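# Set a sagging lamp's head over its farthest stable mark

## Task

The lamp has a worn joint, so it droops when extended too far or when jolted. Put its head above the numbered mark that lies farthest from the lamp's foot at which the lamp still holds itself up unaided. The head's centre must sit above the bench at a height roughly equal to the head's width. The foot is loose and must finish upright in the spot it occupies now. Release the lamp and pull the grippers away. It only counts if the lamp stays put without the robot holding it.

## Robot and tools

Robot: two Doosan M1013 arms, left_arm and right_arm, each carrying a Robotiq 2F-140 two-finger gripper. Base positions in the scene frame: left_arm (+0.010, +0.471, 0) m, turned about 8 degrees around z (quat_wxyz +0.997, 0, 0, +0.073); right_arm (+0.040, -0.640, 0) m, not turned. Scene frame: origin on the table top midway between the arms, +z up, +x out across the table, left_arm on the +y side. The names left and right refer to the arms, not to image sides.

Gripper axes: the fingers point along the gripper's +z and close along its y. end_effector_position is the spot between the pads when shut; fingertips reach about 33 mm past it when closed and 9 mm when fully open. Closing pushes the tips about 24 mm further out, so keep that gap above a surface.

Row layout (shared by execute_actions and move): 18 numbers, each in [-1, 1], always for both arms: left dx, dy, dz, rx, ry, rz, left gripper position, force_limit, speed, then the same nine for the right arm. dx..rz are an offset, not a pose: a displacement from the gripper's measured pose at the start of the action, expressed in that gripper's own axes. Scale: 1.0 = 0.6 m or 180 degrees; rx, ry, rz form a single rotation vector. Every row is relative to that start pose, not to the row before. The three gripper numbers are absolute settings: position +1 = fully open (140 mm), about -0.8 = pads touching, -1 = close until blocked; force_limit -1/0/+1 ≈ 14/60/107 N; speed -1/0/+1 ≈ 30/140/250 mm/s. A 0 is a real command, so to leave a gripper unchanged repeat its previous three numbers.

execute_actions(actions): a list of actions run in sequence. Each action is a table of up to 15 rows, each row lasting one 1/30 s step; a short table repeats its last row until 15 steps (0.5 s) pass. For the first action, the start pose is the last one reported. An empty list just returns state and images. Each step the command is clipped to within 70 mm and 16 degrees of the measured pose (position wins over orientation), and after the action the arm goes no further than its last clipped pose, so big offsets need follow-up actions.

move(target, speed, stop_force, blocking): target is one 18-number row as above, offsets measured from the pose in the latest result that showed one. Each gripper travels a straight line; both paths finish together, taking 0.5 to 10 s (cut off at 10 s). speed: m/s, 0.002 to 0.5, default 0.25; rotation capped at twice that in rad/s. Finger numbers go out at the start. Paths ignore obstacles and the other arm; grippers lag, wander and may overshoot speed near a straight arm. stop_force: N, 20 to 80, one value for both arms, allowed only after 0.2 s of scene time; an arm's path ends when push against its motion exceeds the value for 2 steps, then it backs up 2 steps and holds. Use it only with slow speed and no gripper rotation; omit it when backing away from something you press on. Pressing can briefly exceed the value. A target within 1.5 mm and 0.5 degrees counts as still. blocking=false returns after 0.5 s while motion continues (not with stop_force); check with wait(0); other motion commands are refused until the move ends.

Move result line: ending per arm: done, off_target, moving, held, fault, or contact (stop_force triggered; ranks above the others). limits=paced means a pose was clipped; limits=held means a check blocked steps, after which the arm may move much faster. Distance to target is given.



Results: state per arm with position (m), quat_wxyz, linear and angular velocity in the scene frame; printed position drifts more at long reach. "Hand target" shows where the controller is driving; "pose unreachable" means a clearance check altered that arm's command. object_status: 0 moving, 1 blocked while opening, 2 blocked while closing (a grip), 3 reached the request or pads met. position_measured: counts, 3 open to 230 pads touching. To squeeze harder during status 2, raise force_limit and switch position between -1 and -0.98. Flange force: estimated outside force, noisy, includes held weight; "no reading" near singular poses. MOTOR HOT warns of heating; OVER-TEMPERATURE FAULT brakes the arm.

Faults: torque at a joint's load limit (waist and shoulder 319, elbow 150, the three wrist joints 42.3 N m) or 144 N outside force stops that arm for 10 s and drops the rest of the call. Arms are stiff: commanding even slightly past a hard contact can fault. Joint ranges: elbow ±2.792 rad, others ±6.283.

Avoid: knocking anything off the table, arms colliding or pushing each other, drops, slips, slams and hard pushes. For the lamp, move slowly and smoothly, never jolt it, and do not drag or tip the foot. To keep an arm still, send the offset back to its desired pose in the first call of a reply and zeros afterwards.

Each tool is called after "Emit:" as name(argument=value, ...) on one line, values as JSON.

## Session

Emit:
execute_actions(actions=[])

Scene clock: 0.00 s.
left_arm: end_effector_position=(-0.0360, +0.8617, +0.1220) position_measured=3 object_status=3 end_effector_quat_wxyz=(+0.158, +0.946, -0.237, -0.157) end_effector_velocity=(+0.000, -0.000, -0.000) end_effector_angular_velocity=(-0.001, +0.000, -0.000) | right_arm: end_effector_position=(+0.5003, -0.7333, +0.1417) position_measured=3 object_status=3 end_effector_quat_wxyz=(+0.157, +0.670, +0.603, -0.403) end_effector_velocity=(-0.000, +0.000, -0.000) end_effector_angular_velocity=(+0.000, +0.000, -0.000)
Joint positions: left_arm=[1.186 0.056 2.191 0.333 1.239 3.228] | right_arm=[ 0.177  0.318  2.03  -0.678  1.467  0.599]
Joint velocities: left_arm=[-0.     0.001  0.    -0.     0.001 -0.   ] | right_arm=[ 0.  0.  0.  0. -0. -0.]
Flange force (N, the push that the arm receives, along the gripper's own x y z axes): no reading
Hand target (left_arm): -0.036, +0.862, +0.122; +0.158, +0.946, -0.237, -0.157
Hand target (right_arm): +0.500, -0.733, +0.142; +0.157, +0.670, +0.603, -0.403

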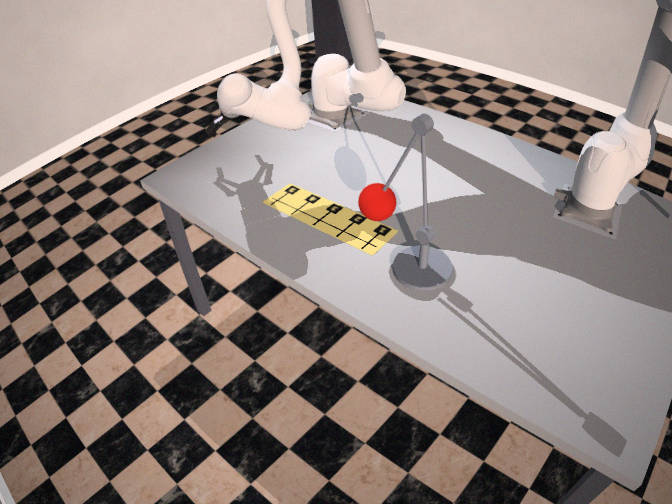

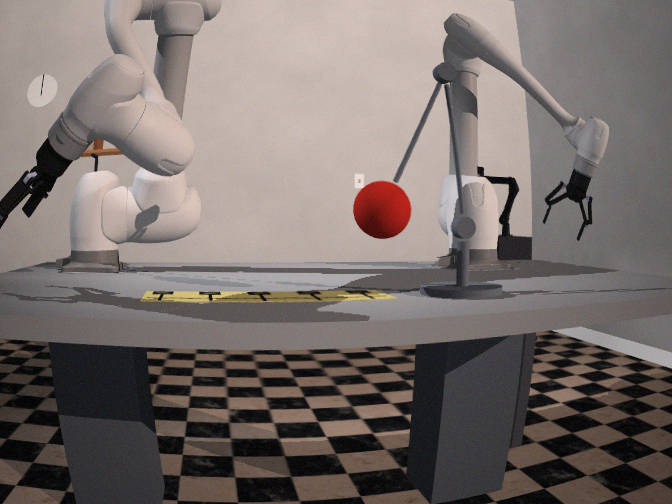

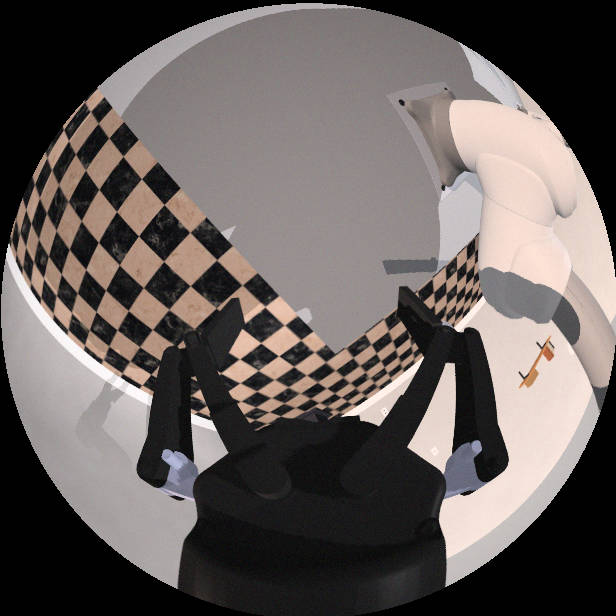

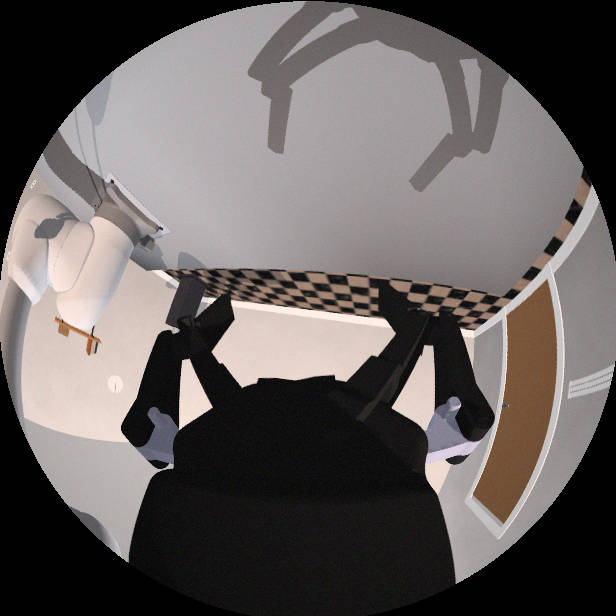

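Emit:
zoom_image(camera="cam_high", region=[250, 100, 480, 310])

Emit:
zoom_image(camera="cam_high", region=[255, 170, 415, 270])

Emit:
zoom_image(camera="cam_high", region=[370, 210, 480, 300])

Emit:
zoom_image(camera="cam_low", region=[130, 260, 410, 320])

Emit:
zoom_image(camera="cam_low", region=[330, 50, 530, 310])

Region (250, 100, 480, 310) of cam_high's 672x504 image, scaled by 2.191, with more detail than that image has; it fills the top 460 rows of this view, and the rest is white.

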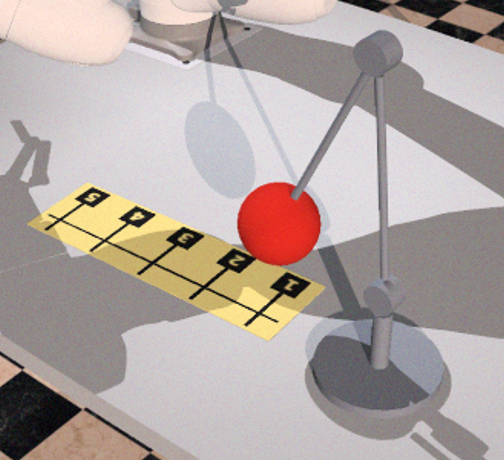

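Region (255, 170, 415, 270) of cam_high's 672x504 image, scaled by 3.150, with more detail than that image has; it fills the top 315 rows of this view, and the rest is white.

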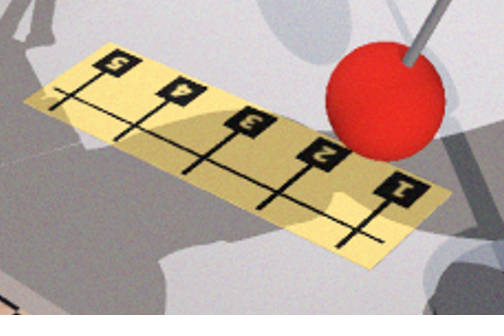

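Region (370, 210, 480, 300) of cam_high's 672x504 image, scaled by 4.582, with more detail than that image has; it fills the top 412 rows of this view, and the rest is white.

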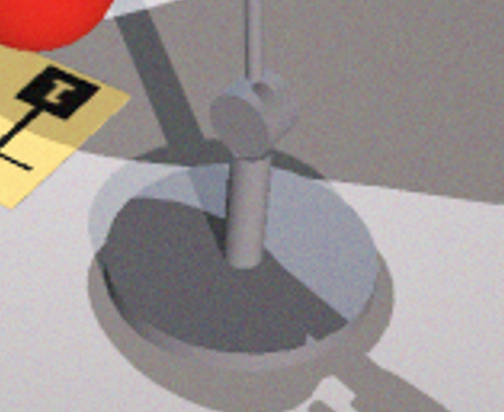

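Region (130, 260, 410, 320) of cam_low's 672x504 image, scaled by 1.800, with more detail than that image has; it fills the top 108 rows of this view, and the rest is white.

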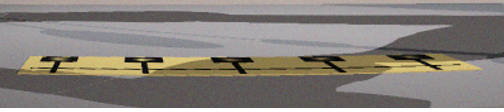

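Region (330, 50, 530, 310) of cam_low's 672x504 image, scaled by 1.938, with more detail than that image has; it fills the left 388 columns of this view, and the rest is white.

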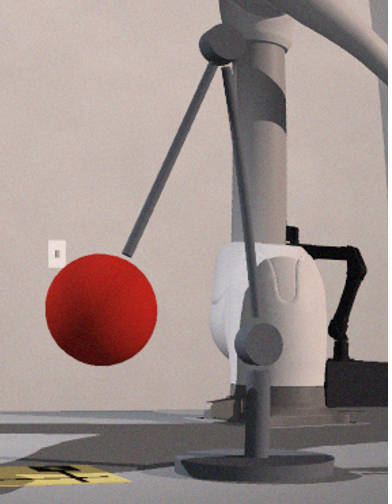

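Emit:
zoom_image(camera="cam_low", region=[130, 270, 280, 320])

Emit:
zoom_image(camera="cam_low", region=[260, 270, 410, 320])

Emit:
zoom_image(camera="cam_low", region=[400, 200, 530, 310])

Emit:
zoom_image(camera="cam_low", region=[340, 50, 490, 250])

Emit:
zoom_image(camera="cam_high", region=[350, 105, 460, 250])

Region (130, 270, 280, 320) of cam_low's 672x504 image, scaled by 3.360, with more detail than that image has.

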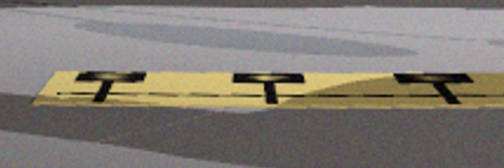

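Region (260, 270, 410, 320) of cam_low's 672x504 image, scaled by 3.360, with more detail than that image has.

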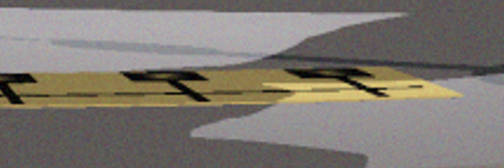

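Region (400, 200, 530, 310) of cam_low's 672x504 image, scaled by 3.877, with more detail than that image has; it fills the top 426 rows of this view, and the rest is white.

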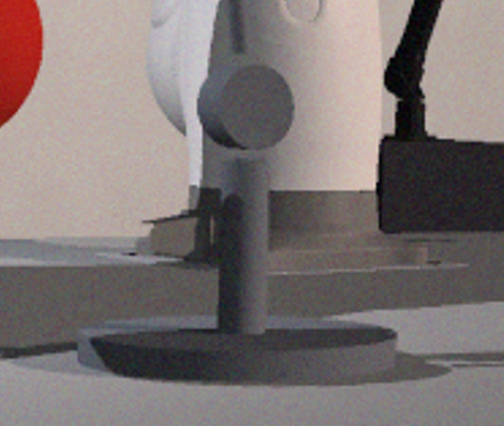

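Region (340, 50, 490, 250) of cam_low's 672x504 image, scaled by 2.520, with more detail than that image has; it fills the left 378 columns of this view, and the rest is white.

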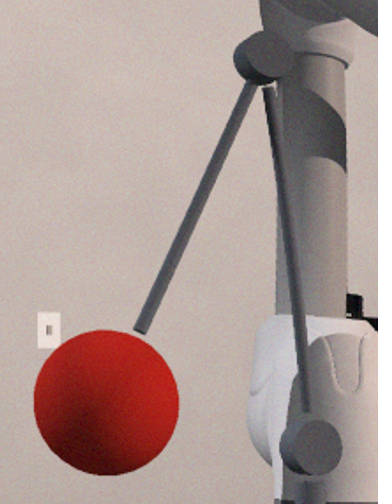

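Region (350, 105, 460, 250) of cam_high's 672x504 image, scaled by 3.476, with more detail than that image has; it fills the left 382 columns of this view, and the rest is white.

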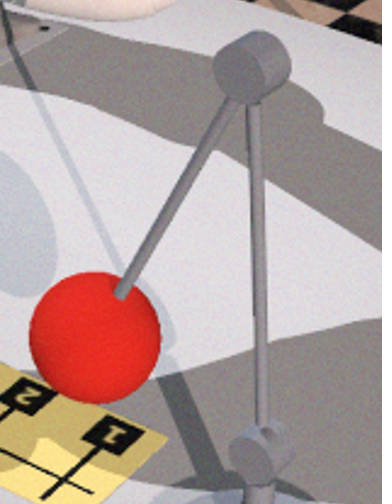

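Emit:
move(target=[0.9954,0.1562,-0.3254,-0.0578,0.3184,0.3842,-0.1,0,0, 0.6143,-0.1425,-0.9415,-0.1040,0.4803,-0.0735,1,-0.4,0], speed=0.5)

Scene clock: 22.93 s.
left_arm: end_effector_position=(+0.4995, +0.5305, +0.1994) position_measured=141 object_status=3 end_effector_quat_wxyz=(-0.380, -0.596, +0.597, -0.380) end_effector_velocity=(+0.001, -0.000, +0.000) end_effector_angular_velocity=(+0.000, -0.001, +0.000) | right_arm: end_effector_position=(+0.5995, -0.0696, +0.2501) position_measured=3 object_status=3 end_effector_quat_wxyz=(-0.243, +0.665, +0.664, +0.242) end_effector_velocity=(-0.001, +0.000, -0.001) end_effector_angular_velocity=(+0.000, +0.004, -0.001)
Joint positions: left_arm=[ 0.433  0.35   2.006 -0.863  1.623  4.079] | right_arm=[0.515 0.262 1.765 0.797 0.901 0.071]
Joint velocities: left_arm=[-0.001 -0.    -0.001 -0.001 -0.    -0.   ] | right_arm=[ 0.     0.001  0.002  0.002 -0.     0.   ]
Flange force (N, the push that the arm receives, along the gripper's own x y z axes): left_arm=[3.1 9.4 2.2] | right_arm=[1.1 -7.2 -3.5]
Hand target (left_arm): +0.500, +0.530, +0.199; +0.380, +0.596, -0.597, +0.380
Hand target (right_arm): +0.599, -0.070, +0.250; -0.243, +0.665, +0.664, +0.242
Off the commanded pose (left_arm): 0.001 m, 0 deg.
Off the commanded pose (right_arm): 0.001 m, 0 deg.
move: done

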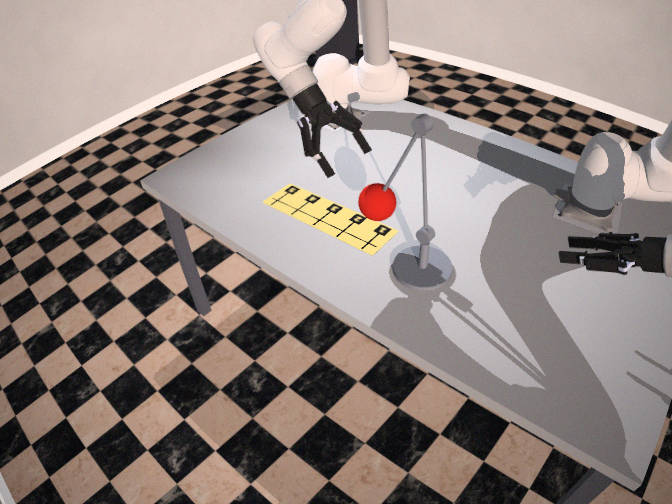

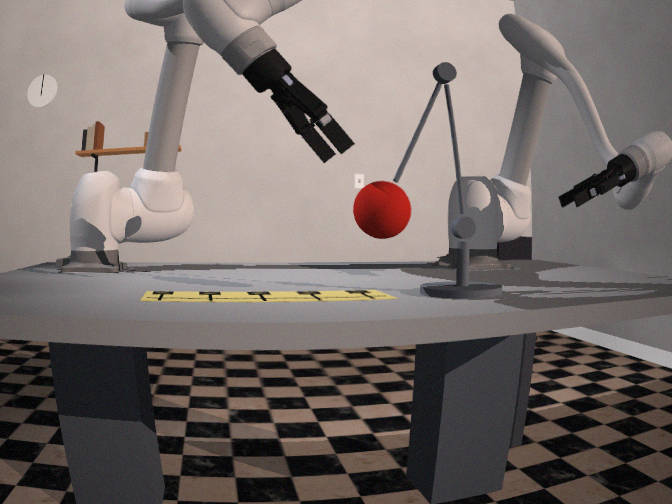

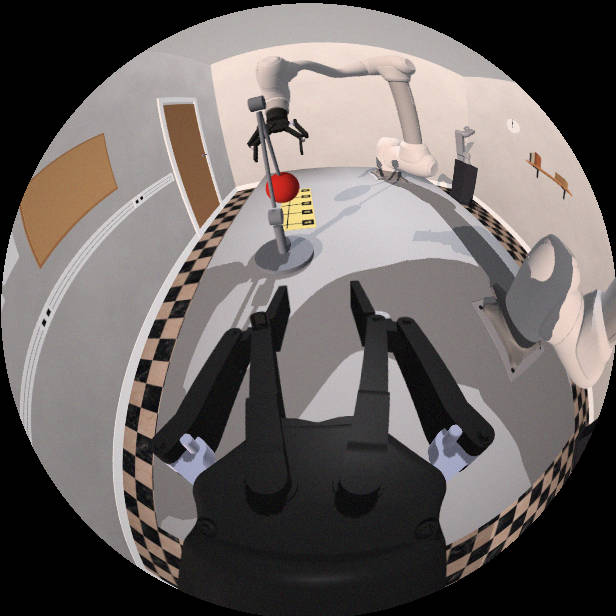

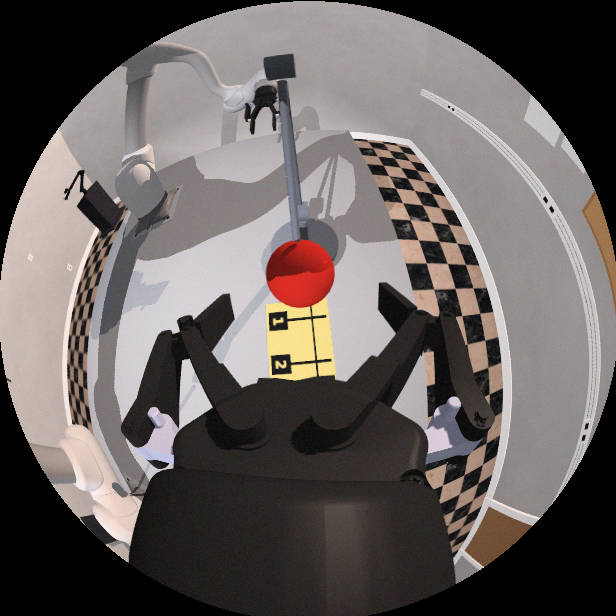

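Emit:
zoom_image(camera="cam_right_wrist", region=[200, 180, 420, 400])

Emit:
zoom_image(camera="cam_left_wrist", region=[200, 80, 400, 300])

Emit:
zoom_image(camera="cam_low", region=[230, 40, 490, 260])

Region (200, 180, 420, 400) of cam_right_wrist's 616x616 image, scaled by 2.291, with more detail than that image has.

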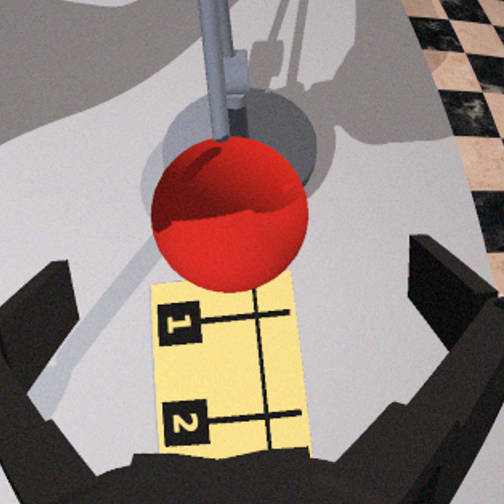

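Region (200, 80, 400, 300) of cam_left_wrist's 616x616 image, scaled by 2.291, with more detail than that image has; it fills the left 458 columns of this view, and the rest is white.

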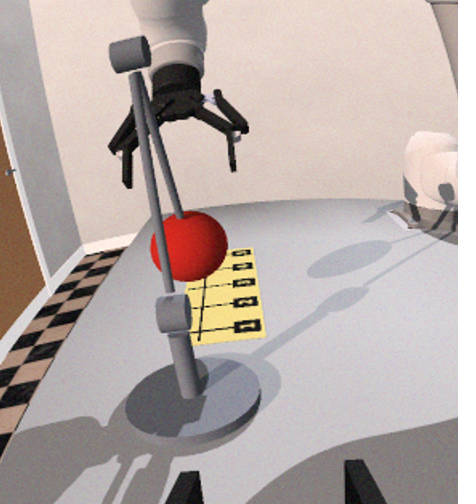

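Region (230, 40, 490, 260) of cam_low's 672x504 image, scaled by 1.938, with more detail than that image has; it fills the top 426 rows of this view, and the rest is white.

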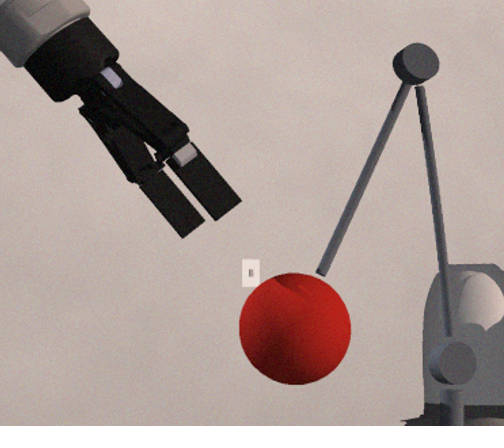

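Emit:
move(target=[0.0317,-0.1587,0.6446,0,0,0,0.16,0,0, -0.0067,-0.012,0.2333,0,0,0,1,-0.4,0], speed=0.35)

Scene clock: 28.80 s.
left_arm: end_effector_position=(+0.5948, +0.1727, +0.0529) position_measured=109 object_status=3 end_effector_quat_wxyz=(-0.380, -0.596, +0.597, -0.380) end_effector_velocity=(+0.000, -0.001, +0.000) end_effector_angular_velocity=(+0.000, +0.000, -0.000) | right_arm: end_effector_position=(+0.5923, +0.0175, +0.1406) position_measured=3 object_status=3 end_effector_quat_wxyz=(-0.243, +0.665, +0.664, +0.242) end_effector_velocity=(-0.000, -0.000, -0.001) end_effector_angular_velocity=(-0.002, +0.000, +0.001)
Joint positions: left_arm=[-0.198  0.538  2.107 -1.396  1.165  4.168] | right_arm=[ 0.628  0.418  1.771  0.91   0.722 -0.009]
Joint velocities: left_arm=[-0.001 -0.    -0.    -0.    -0.    -0.001] | right_arm=[ 0.     0.001  0.    -0.001  0.     0.   ]
Flange force (N, the push that the arm receives, along the gripper's own x y z axes): left_arm=[5.0 7.6 1.5] | right_arm=[0.9 -4.3 -0.5]
Hand target (left_arm): +0.595, +0.173, +0.053; +0.380, +0.596, -0.597, +0.380
Hand target (right_arm): +0.592, +0.018, +0.141; -0.243, +0.665, +0.664, +0.242
Off the commanded pose (left_arm): 0.001 m, 0 deg.
Off the commanded pose (right_arm): 0.000 m, 0 deg.
move: done

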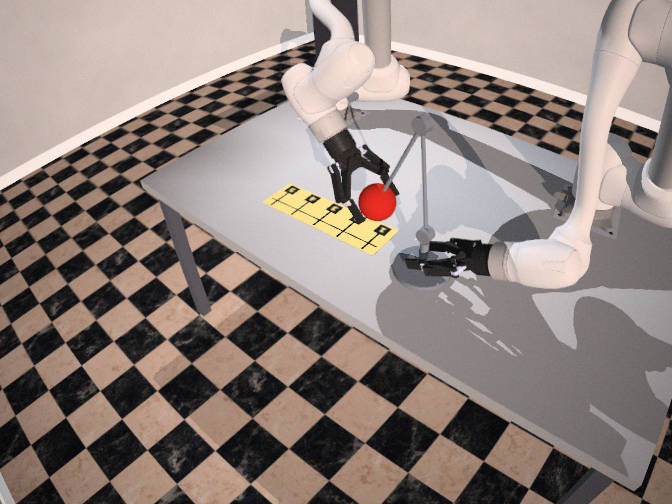

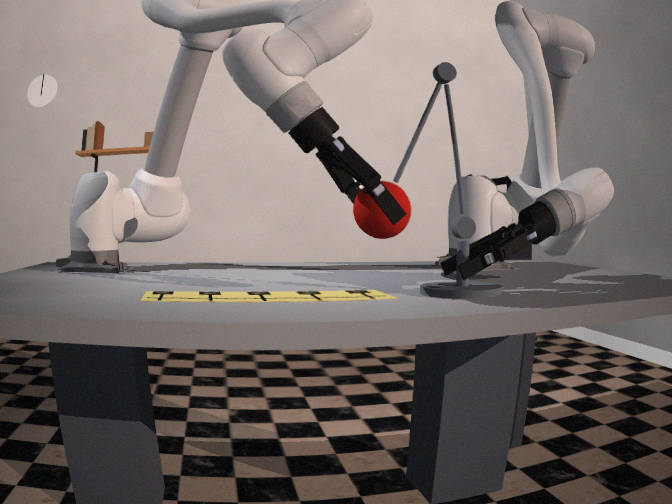

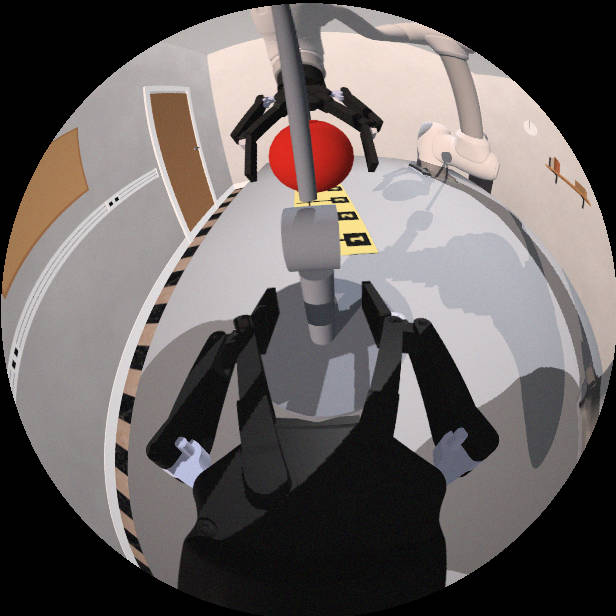

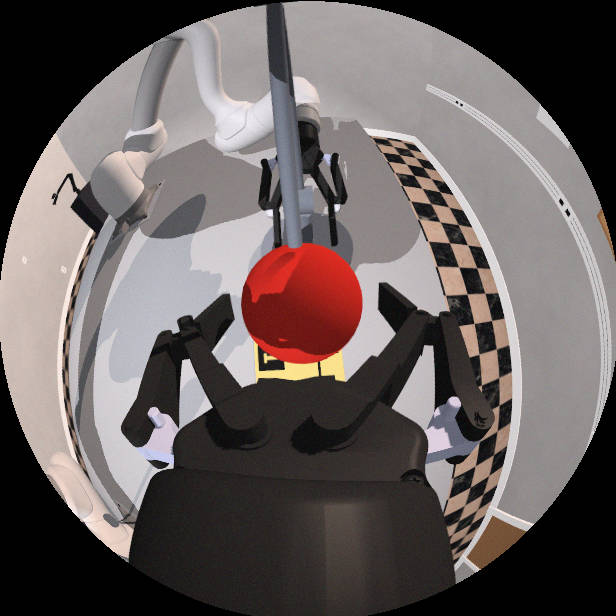

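Emit:
zoom_image(camera="cam_left_wrist", region=[240, 190, 400, 360])

Emit:
zoom_image(camera="cam_right_wrist", region=[200, 200, 420, 400])

Region (240, 190, 400, 360) of cam_left_wrist's 616x616 image, scaled by 2.965, with more detail than that image has; it fills the left 474 columns of this view, and the rest is white.

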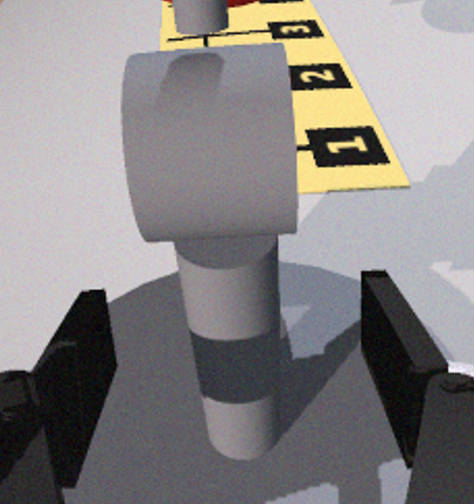

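Region (200, 200, 420, 400) of cam_right_wrist's 616x616 image, scaled by 2.291, with more detail than that image has; it fills the top 458 rows of this view, and the rest is white.

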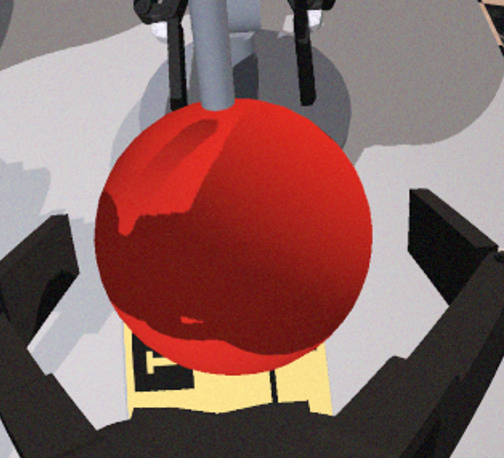

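Emit:
execute_actions(actions=[[[0,0,0,0,0,0,-0.42,0,0.5, 0,0,0,0,0,0,0.5,-0.4,0.2],[0,0,0,0,0,0,-0.42,0,0.5, 0,0,0,0,0,0,0.5,-0.4,0.2],[0,0,0,0,0,0,-0.42,0,0.5, 0,0,0,0,0,0,0.5,-0.4,0.2],[0,0,0,0,0,0,-0.42,0,0.5, 0,0,0,0,0,0,0.5,-0.4,0.2],[0,0,0,0,0,0,-0.42,0,0.5, 0,0,0,0,0,0,0.5,-0.4,0.2],[0,0,0,0,0,0,-0.42,0,0.5, 0,0,0,0,0,0,0.5,-0.4,0.2],[0,0,0,0,0,0,-0.42,0,0.5, 0,0,0,0,0,0,0.5,-0.4,0.2],[0,0,0,0,0,0,-0.42,0,0.5, 0,0,0,0,0,0,0.5,-0.4,0.2],[0,0,0,0,0,0,-1,0,-0.7, 0,0,0,0,0,0,0.5,-0.4,0.2],[0,0,0,0,0,0,-1,0,-0.7, 0,0,0,0,0,0,0.5,-0.4,0.2],[0,0,0,0,0,0,-1,0,-0.7, 0,0,0,0,0,0,0.5,-0.4,0.2],[0,0,0,0,0,0,-1,0,-0.7, 0,0,0,0,0,0,-1,-0.4,-0.8]]])

Emit:
wait(seconds=0.3)

Scene clock: 31.50 s.
left_arm: end_effector_position=(+0.5948, +0.1727, +0.0528) position_measured=198 object_status=0 end_effector_quat_wxyz=(-0.380, -0.596, +0.597, -0.380) end_effector_velocity=(+0.002, +0.002, +0.000) end_effector_angular_velocity=(-0.000, -0.001, +0.002) | right_arm: end_effector_position=(+0.5923, +0.0175, +0.1406) position_measured=74 object_status=0 end_effector_quat_wxyz=(-0.243, +0.665, +0.664, +0.242) end_effector_velocity=(-0.000, +0.001, +0.000) end_effector_angular_velocity=(+0.002, +0.002, -0.002)
Joint positions: left_arm=[-0.198  0.538  2.107 -1.396  1.165  4.168] | right_arm=[ 0.628  0.418  1.771  0.91   0.722 -0.009]
Joint velocities: left_arm=[ 0.003 -0.    -0.001  0.     0.    -0.   ] | right_arm=[0.    0.    0.    0.004 0.    0.   ]
Flange force (N, the push that the arm receives, along the gripper's own x y z axes): left_arm=[9.4 13.7 -10.9] | right_arm=[6.5 -3.8 -4.2]
Hand target (left_arm): +0.595, +0.173, +0.053; +0.380, +0.596, -0.597, +0.380
Hand target (right_arm): +0.592, +0.018, +0.141; -0.243, +0.665, +0.664, +0.242
Off the commanded pose (left_arm): 0.000 m, 0 deg.
Off the commanded pose (right_arm): 0.000 m, 0 deg.

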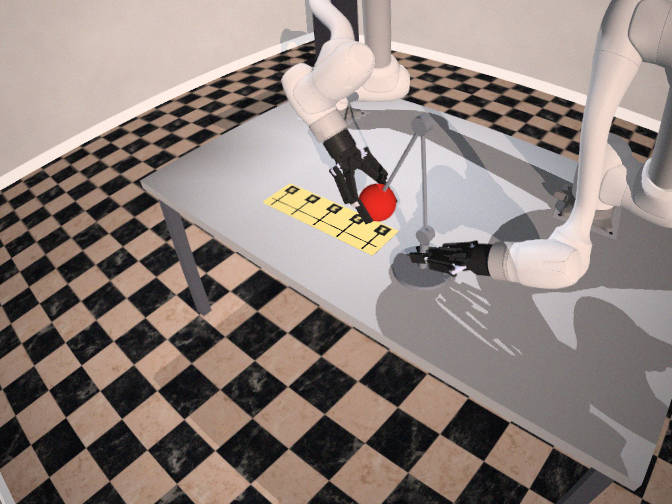

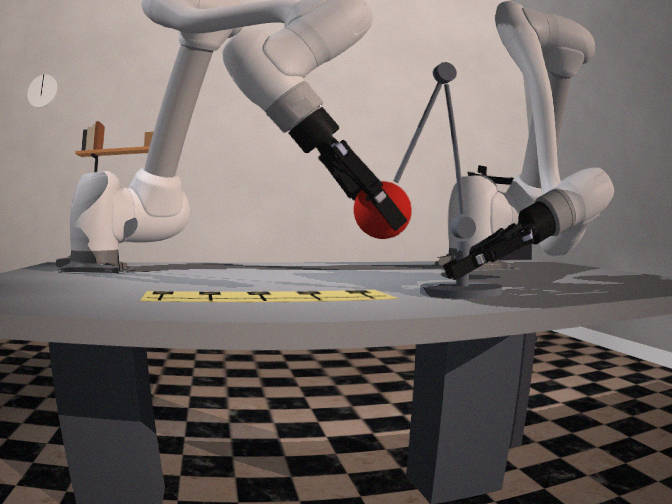

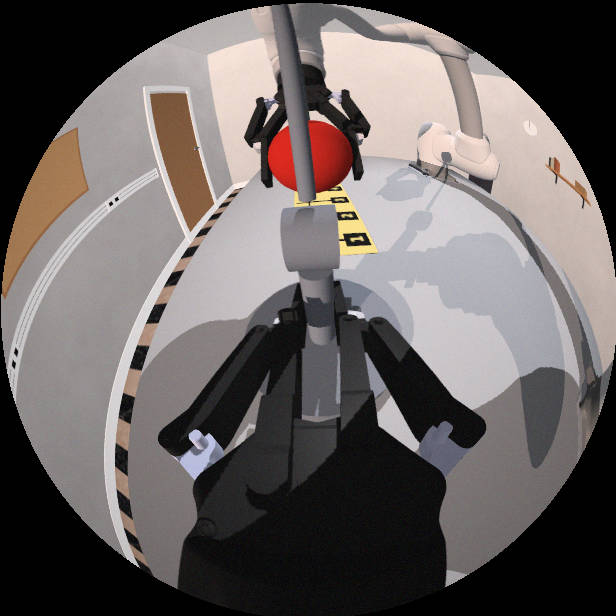

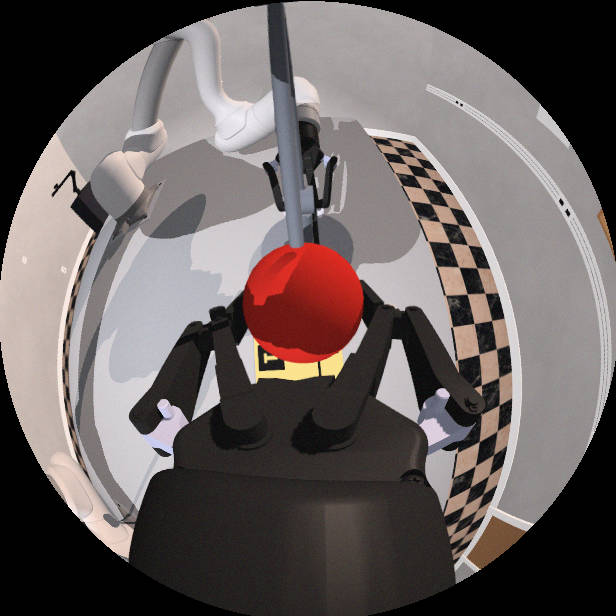

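Scene clock: 31.80 s.
left_arm: end_effector_position=(+0.5948, +0.1727, +0.0528) position_measured=198 object_status=2 end_effector_quat_wxyz=(-0.380, -0.596, +0.597, -0.380) end_effector_velocity=(-0.001, +0.000, +0.000) end_effector_angular_velocity=(-0.000, +0.001, +0.001) | right_arm: end_effector_position=(+0.5923, +0.0175, +0.1406) position_measured=78 object_status=2 end_effector_quat_wxyz=(-0.243, +0.665, +0.664, +0.242) end_effector_velocity=(+0.000, +0.000, -0.000) end_effector_angular_velocity=(-0.001, -0.001, +0.002)
Joint positions: left_arm=[-0.198  0.538  2.107 -1.396  1.165  4.168] | right_arm=[ 0.628  0.418  1.771  0.91   0.722 -0.009]
Joint velocities: left_arm=[ 0.001 -0.001  0.002 -0.     0.    -0.   ] | right_arm=[-0.     0.001 -0.001 -0.001  0.    -0.001]
Flange force (N, the push that the arm receives, along the gripper's own x y z axes): left_arm=[6.7 12.4 -4.2] | right_arm=[4.8 -7.6 -6.4]
Hand target (left_arm): +0.595, +0.173, +0.053; +0.380, +0.596, -0.597, +0.380
Hand target (right_arm): +0.592, +0.018, +0.141; -0.243, +0.665, +0.664, +0.242
Off the commanded pose (left_arm): 0.000 m, 0 deg.
Off the commanded pose (right_arm): 0.000 m, 0 deg.
wait: 0.30 s; at rest by 0.20 s

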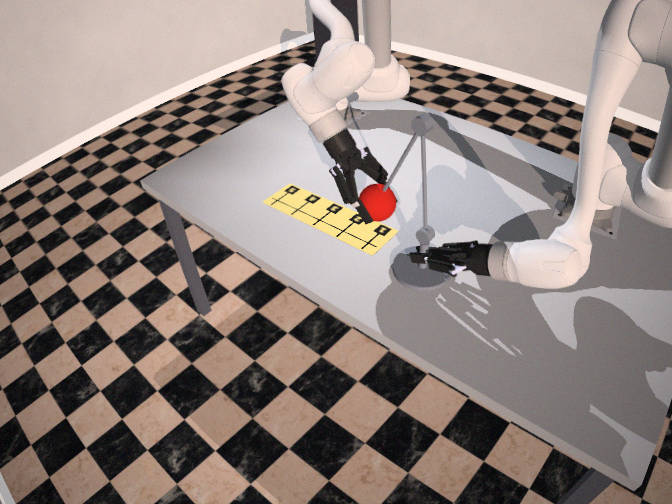

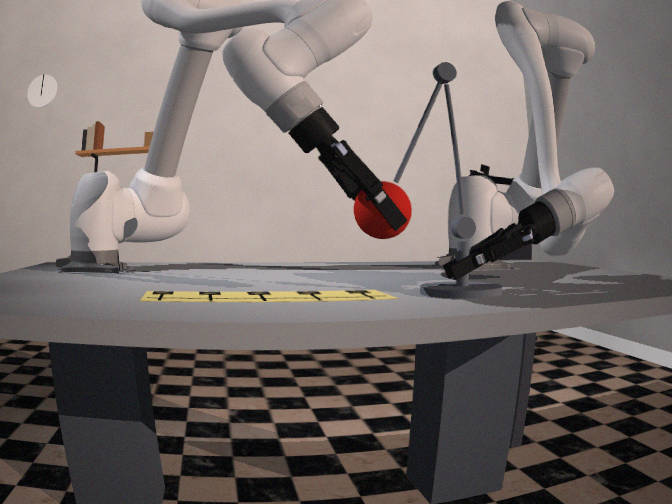

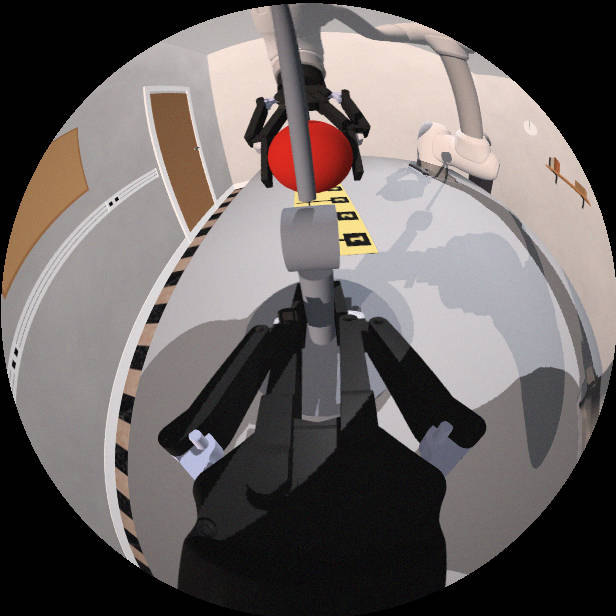

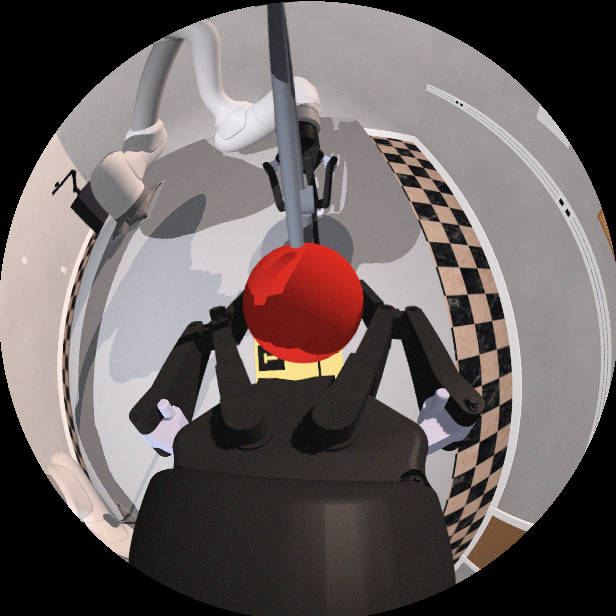

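Emit:
execute_actions(actions=[])

Scene clock: 33.23 s.
left_arm: end_effector_position=(+0.5948, +0.1727, +0.0529) position_measured=198 object_status=2 end_effector_quat_wxyz=(-0.380, -0.596, +0.597, -0.380) end_effector_velocity=(-0.001, +0.000, +0.000) end_effector_angular_velocity=(-0.000, +0.000, -0.000) | right_arm: end_effector_position=(+0.5923, +0.0175, +0.1406) position_measured=78 object_status=2 end_effector_quat_wxyz=(-0.243, +0.665, +0.664, +0.242) end_effector_velocity=(-0.000, +0.000, +0.001) end_effector_angular_velocity=(+0.002, +0.001, -0.002)
Joint positions: left_arm=[-0.198  0.538  2.107 -1.396  1.165  4.168] | right_arm=[ 0.628  0.418  1.771  0.91   0.722 -0.009]
Joint velocities: left_arm=[ 0.    -0.001  0.001  0.     0.    -0.   ] | right_arm=[-0.    -0.001  0.     0.002 -0.     0.   ]
Flange force (N, the push that the arm receives, along the gripper's own x y z axes): left_arm=[6.7 13.0 -2.1] | right_arm=[4.4 -8.0 -8.1]
Hand target (left_arm): +0.595, +0.173, +0.053; +0.380, +0.596, -0.597, +0.380
Hand target (right_arm): +0.592, +0.018, +0.141; -0.243, +0.665, +0.664, +0.242
Off the commanded pose (left_arm): 0.000 m, 0 deg.
Off the commanded pose (right_arm): 0.000 m, 0 deg.

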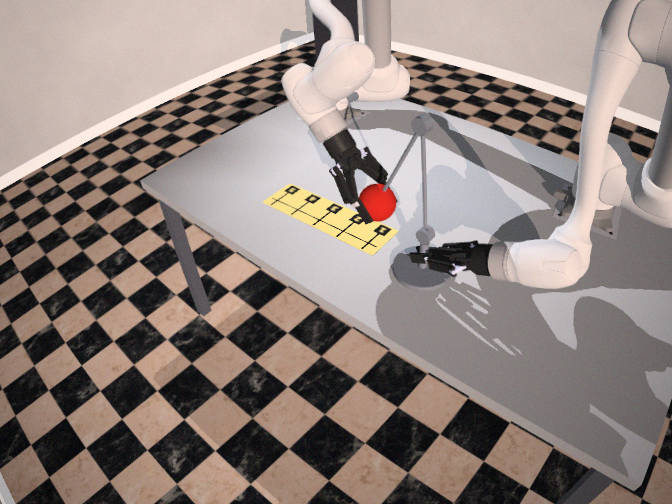

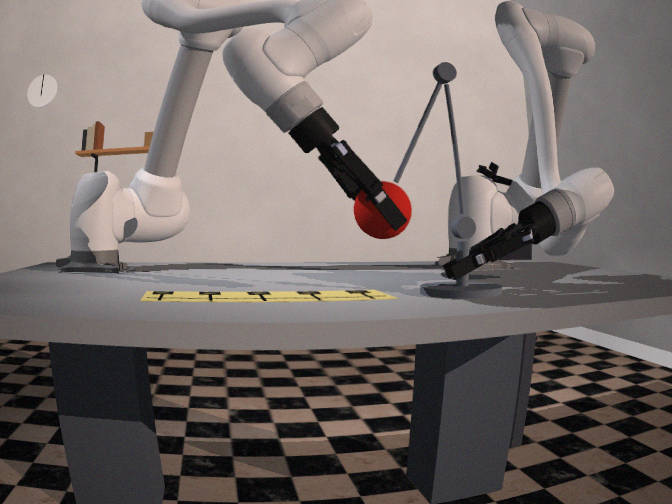

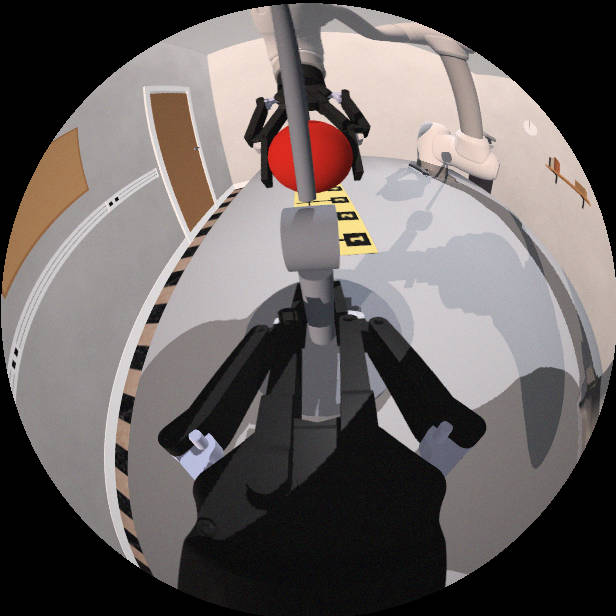

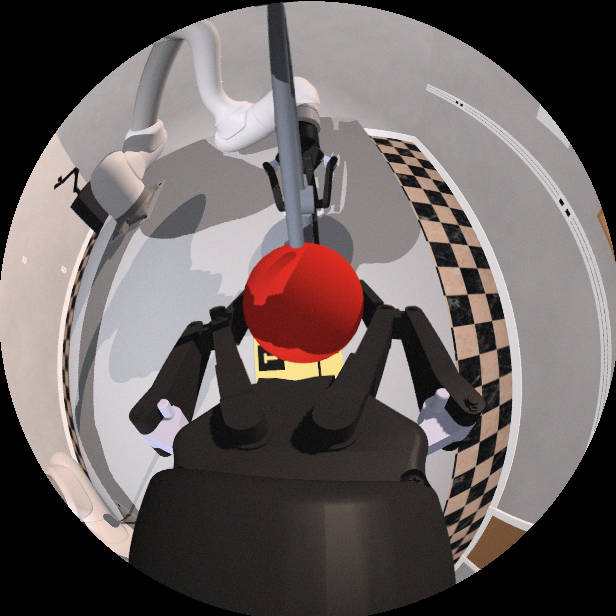

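Emit:
move(target=[0,0,0,0,0,0,-1,0,-0.7,-0.4171,0.0340,-0.2527,0.0102,-0.1167,-0.0180,-1,-0.4,-0.8], speed=0.12)

Emit:
zoom_image(camera="cam_low", region=[125, 190, 295, 320])

Scene clock: 38.67 s.
left_arm: end_effector_position=(+0.5948, +0.1727, +0.0529) position_measured=198 object_status=2 end_effector_quat_wxyz=(-0.380, -0.596, +0.597, -0.380) end_effector_velocity=(+0.000, -0.001, +0.001) end_effector_angular_velocity=(-0.001, -0.002, -0.002) | right_arm: end_effector_position=(+0.6125, -0.2716, +0.0954) position_measured=78 object_status=2 end_effector_quat_wxyz=(-0.121, +0.675, +0.719, +0.113) end_effector_velocity=(+0.000, -0.000, -0.000) end_effector_angular_velocity=(-0.001, +0.001, -0.001)
Joint positions: left_arm=[-0.198  0.538  2.107 -1.396  1.165  4.168] | right_arm=[0.368 0.305 1.906 0.419 0.874 0.041]
Joint velocities: left_arm=[-0.001 -0.001 -0.001 -0.     0.     0.001] | right_arm=[-0.     0.001 -0.001 -0.001  0.     0.001]
Flange force (N, the push that the arm receives, along the gripper's own x y z axes): left_arm=[17.9 12.1 -11.2] | right_arm=[6.6 5.1 -0.4]
Hand target (left_arm): +0.595, +0.173, +0.053; +0.380, +0.596, -0.597, +0.380
Hand target (right_arm): +0.613, -0.272, +0.095; -0.121, +0.675, +0.719, +0.113
Off the commanded pose (left_arm): 0.000 m, 0 deg.
Off the commanded pose (right_arm): 0.000 m, 0 deg.
move: done

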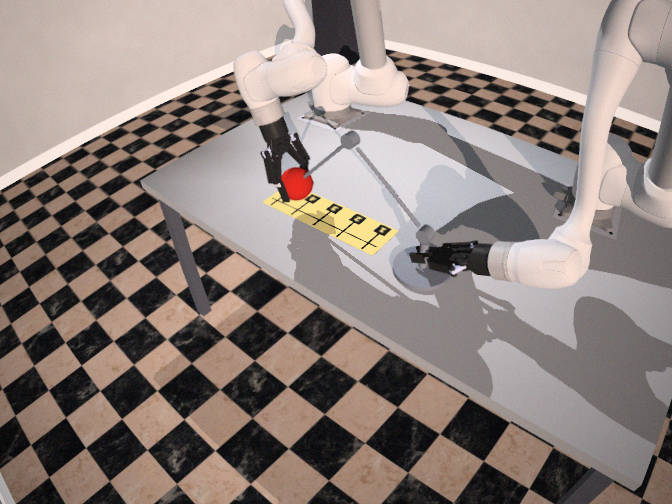

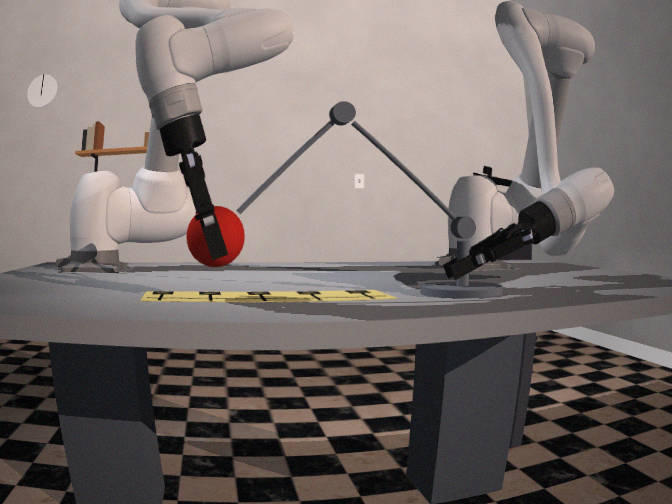

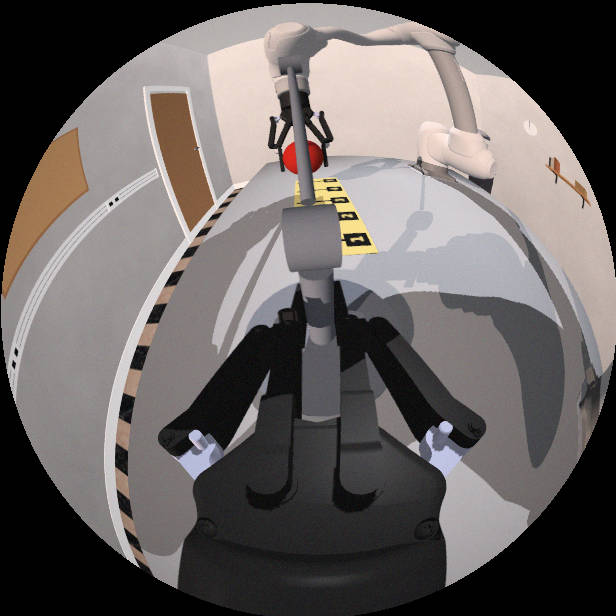

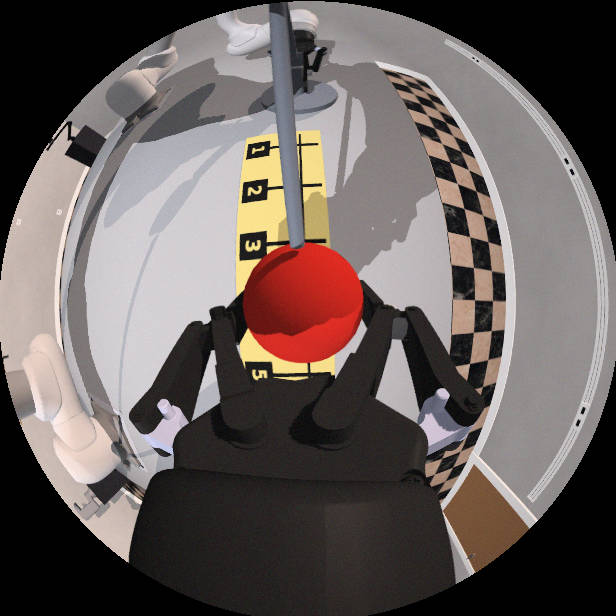

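Region (125, 190, 295, 320) of cam_low's 672x504 image, scaled by 2.965, with more detail than that image has; it fills the top 385 rows of this view, and the rest is white.

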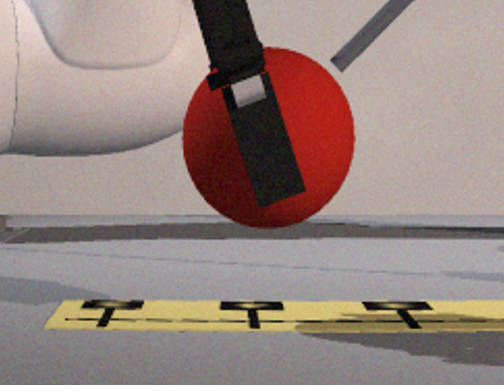

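Emit:
zoom_image(camera="cam_high", region=[250, 130, 450, 290])

Emit:
zoom_image(camera="cam_left_wrist", region=[250, 110, 390, 270])

Emit:
zoom_image(camera="cam_low", region=[130, 90, 510, 320])

Region (250, 130, 450, 290) of cam_high's 672x504 image, scaled by 2.520, with more detail than that image has; it fills the top 403 rows of this view, and the rest is white.

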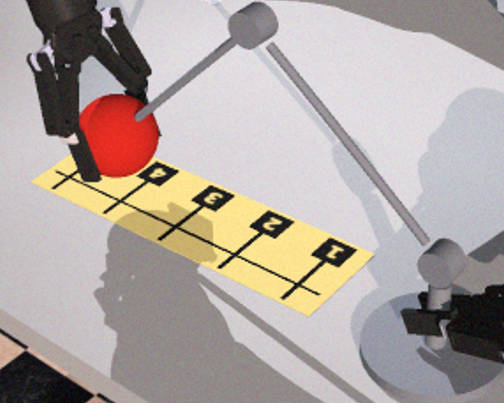

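Region (250, 110, 390, 270) of cam_left_wrist's 616x616 image, scaled by 3.150, with more detail than that image has; it fills the left 441 columns of this view, and the rest is white.

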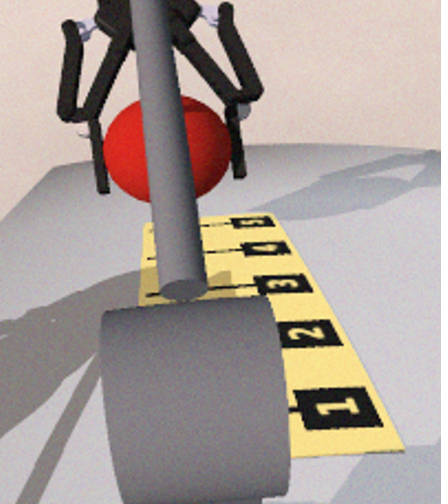

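Region (130, 90, 510, 320) of cam_low's 672x504 image, scaled by 1.326, with more detail than that image has; it fills the top 305 rows of this view, and the rest is white.

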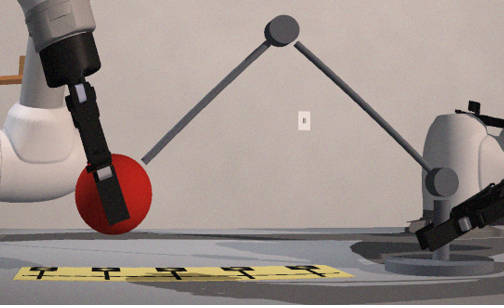

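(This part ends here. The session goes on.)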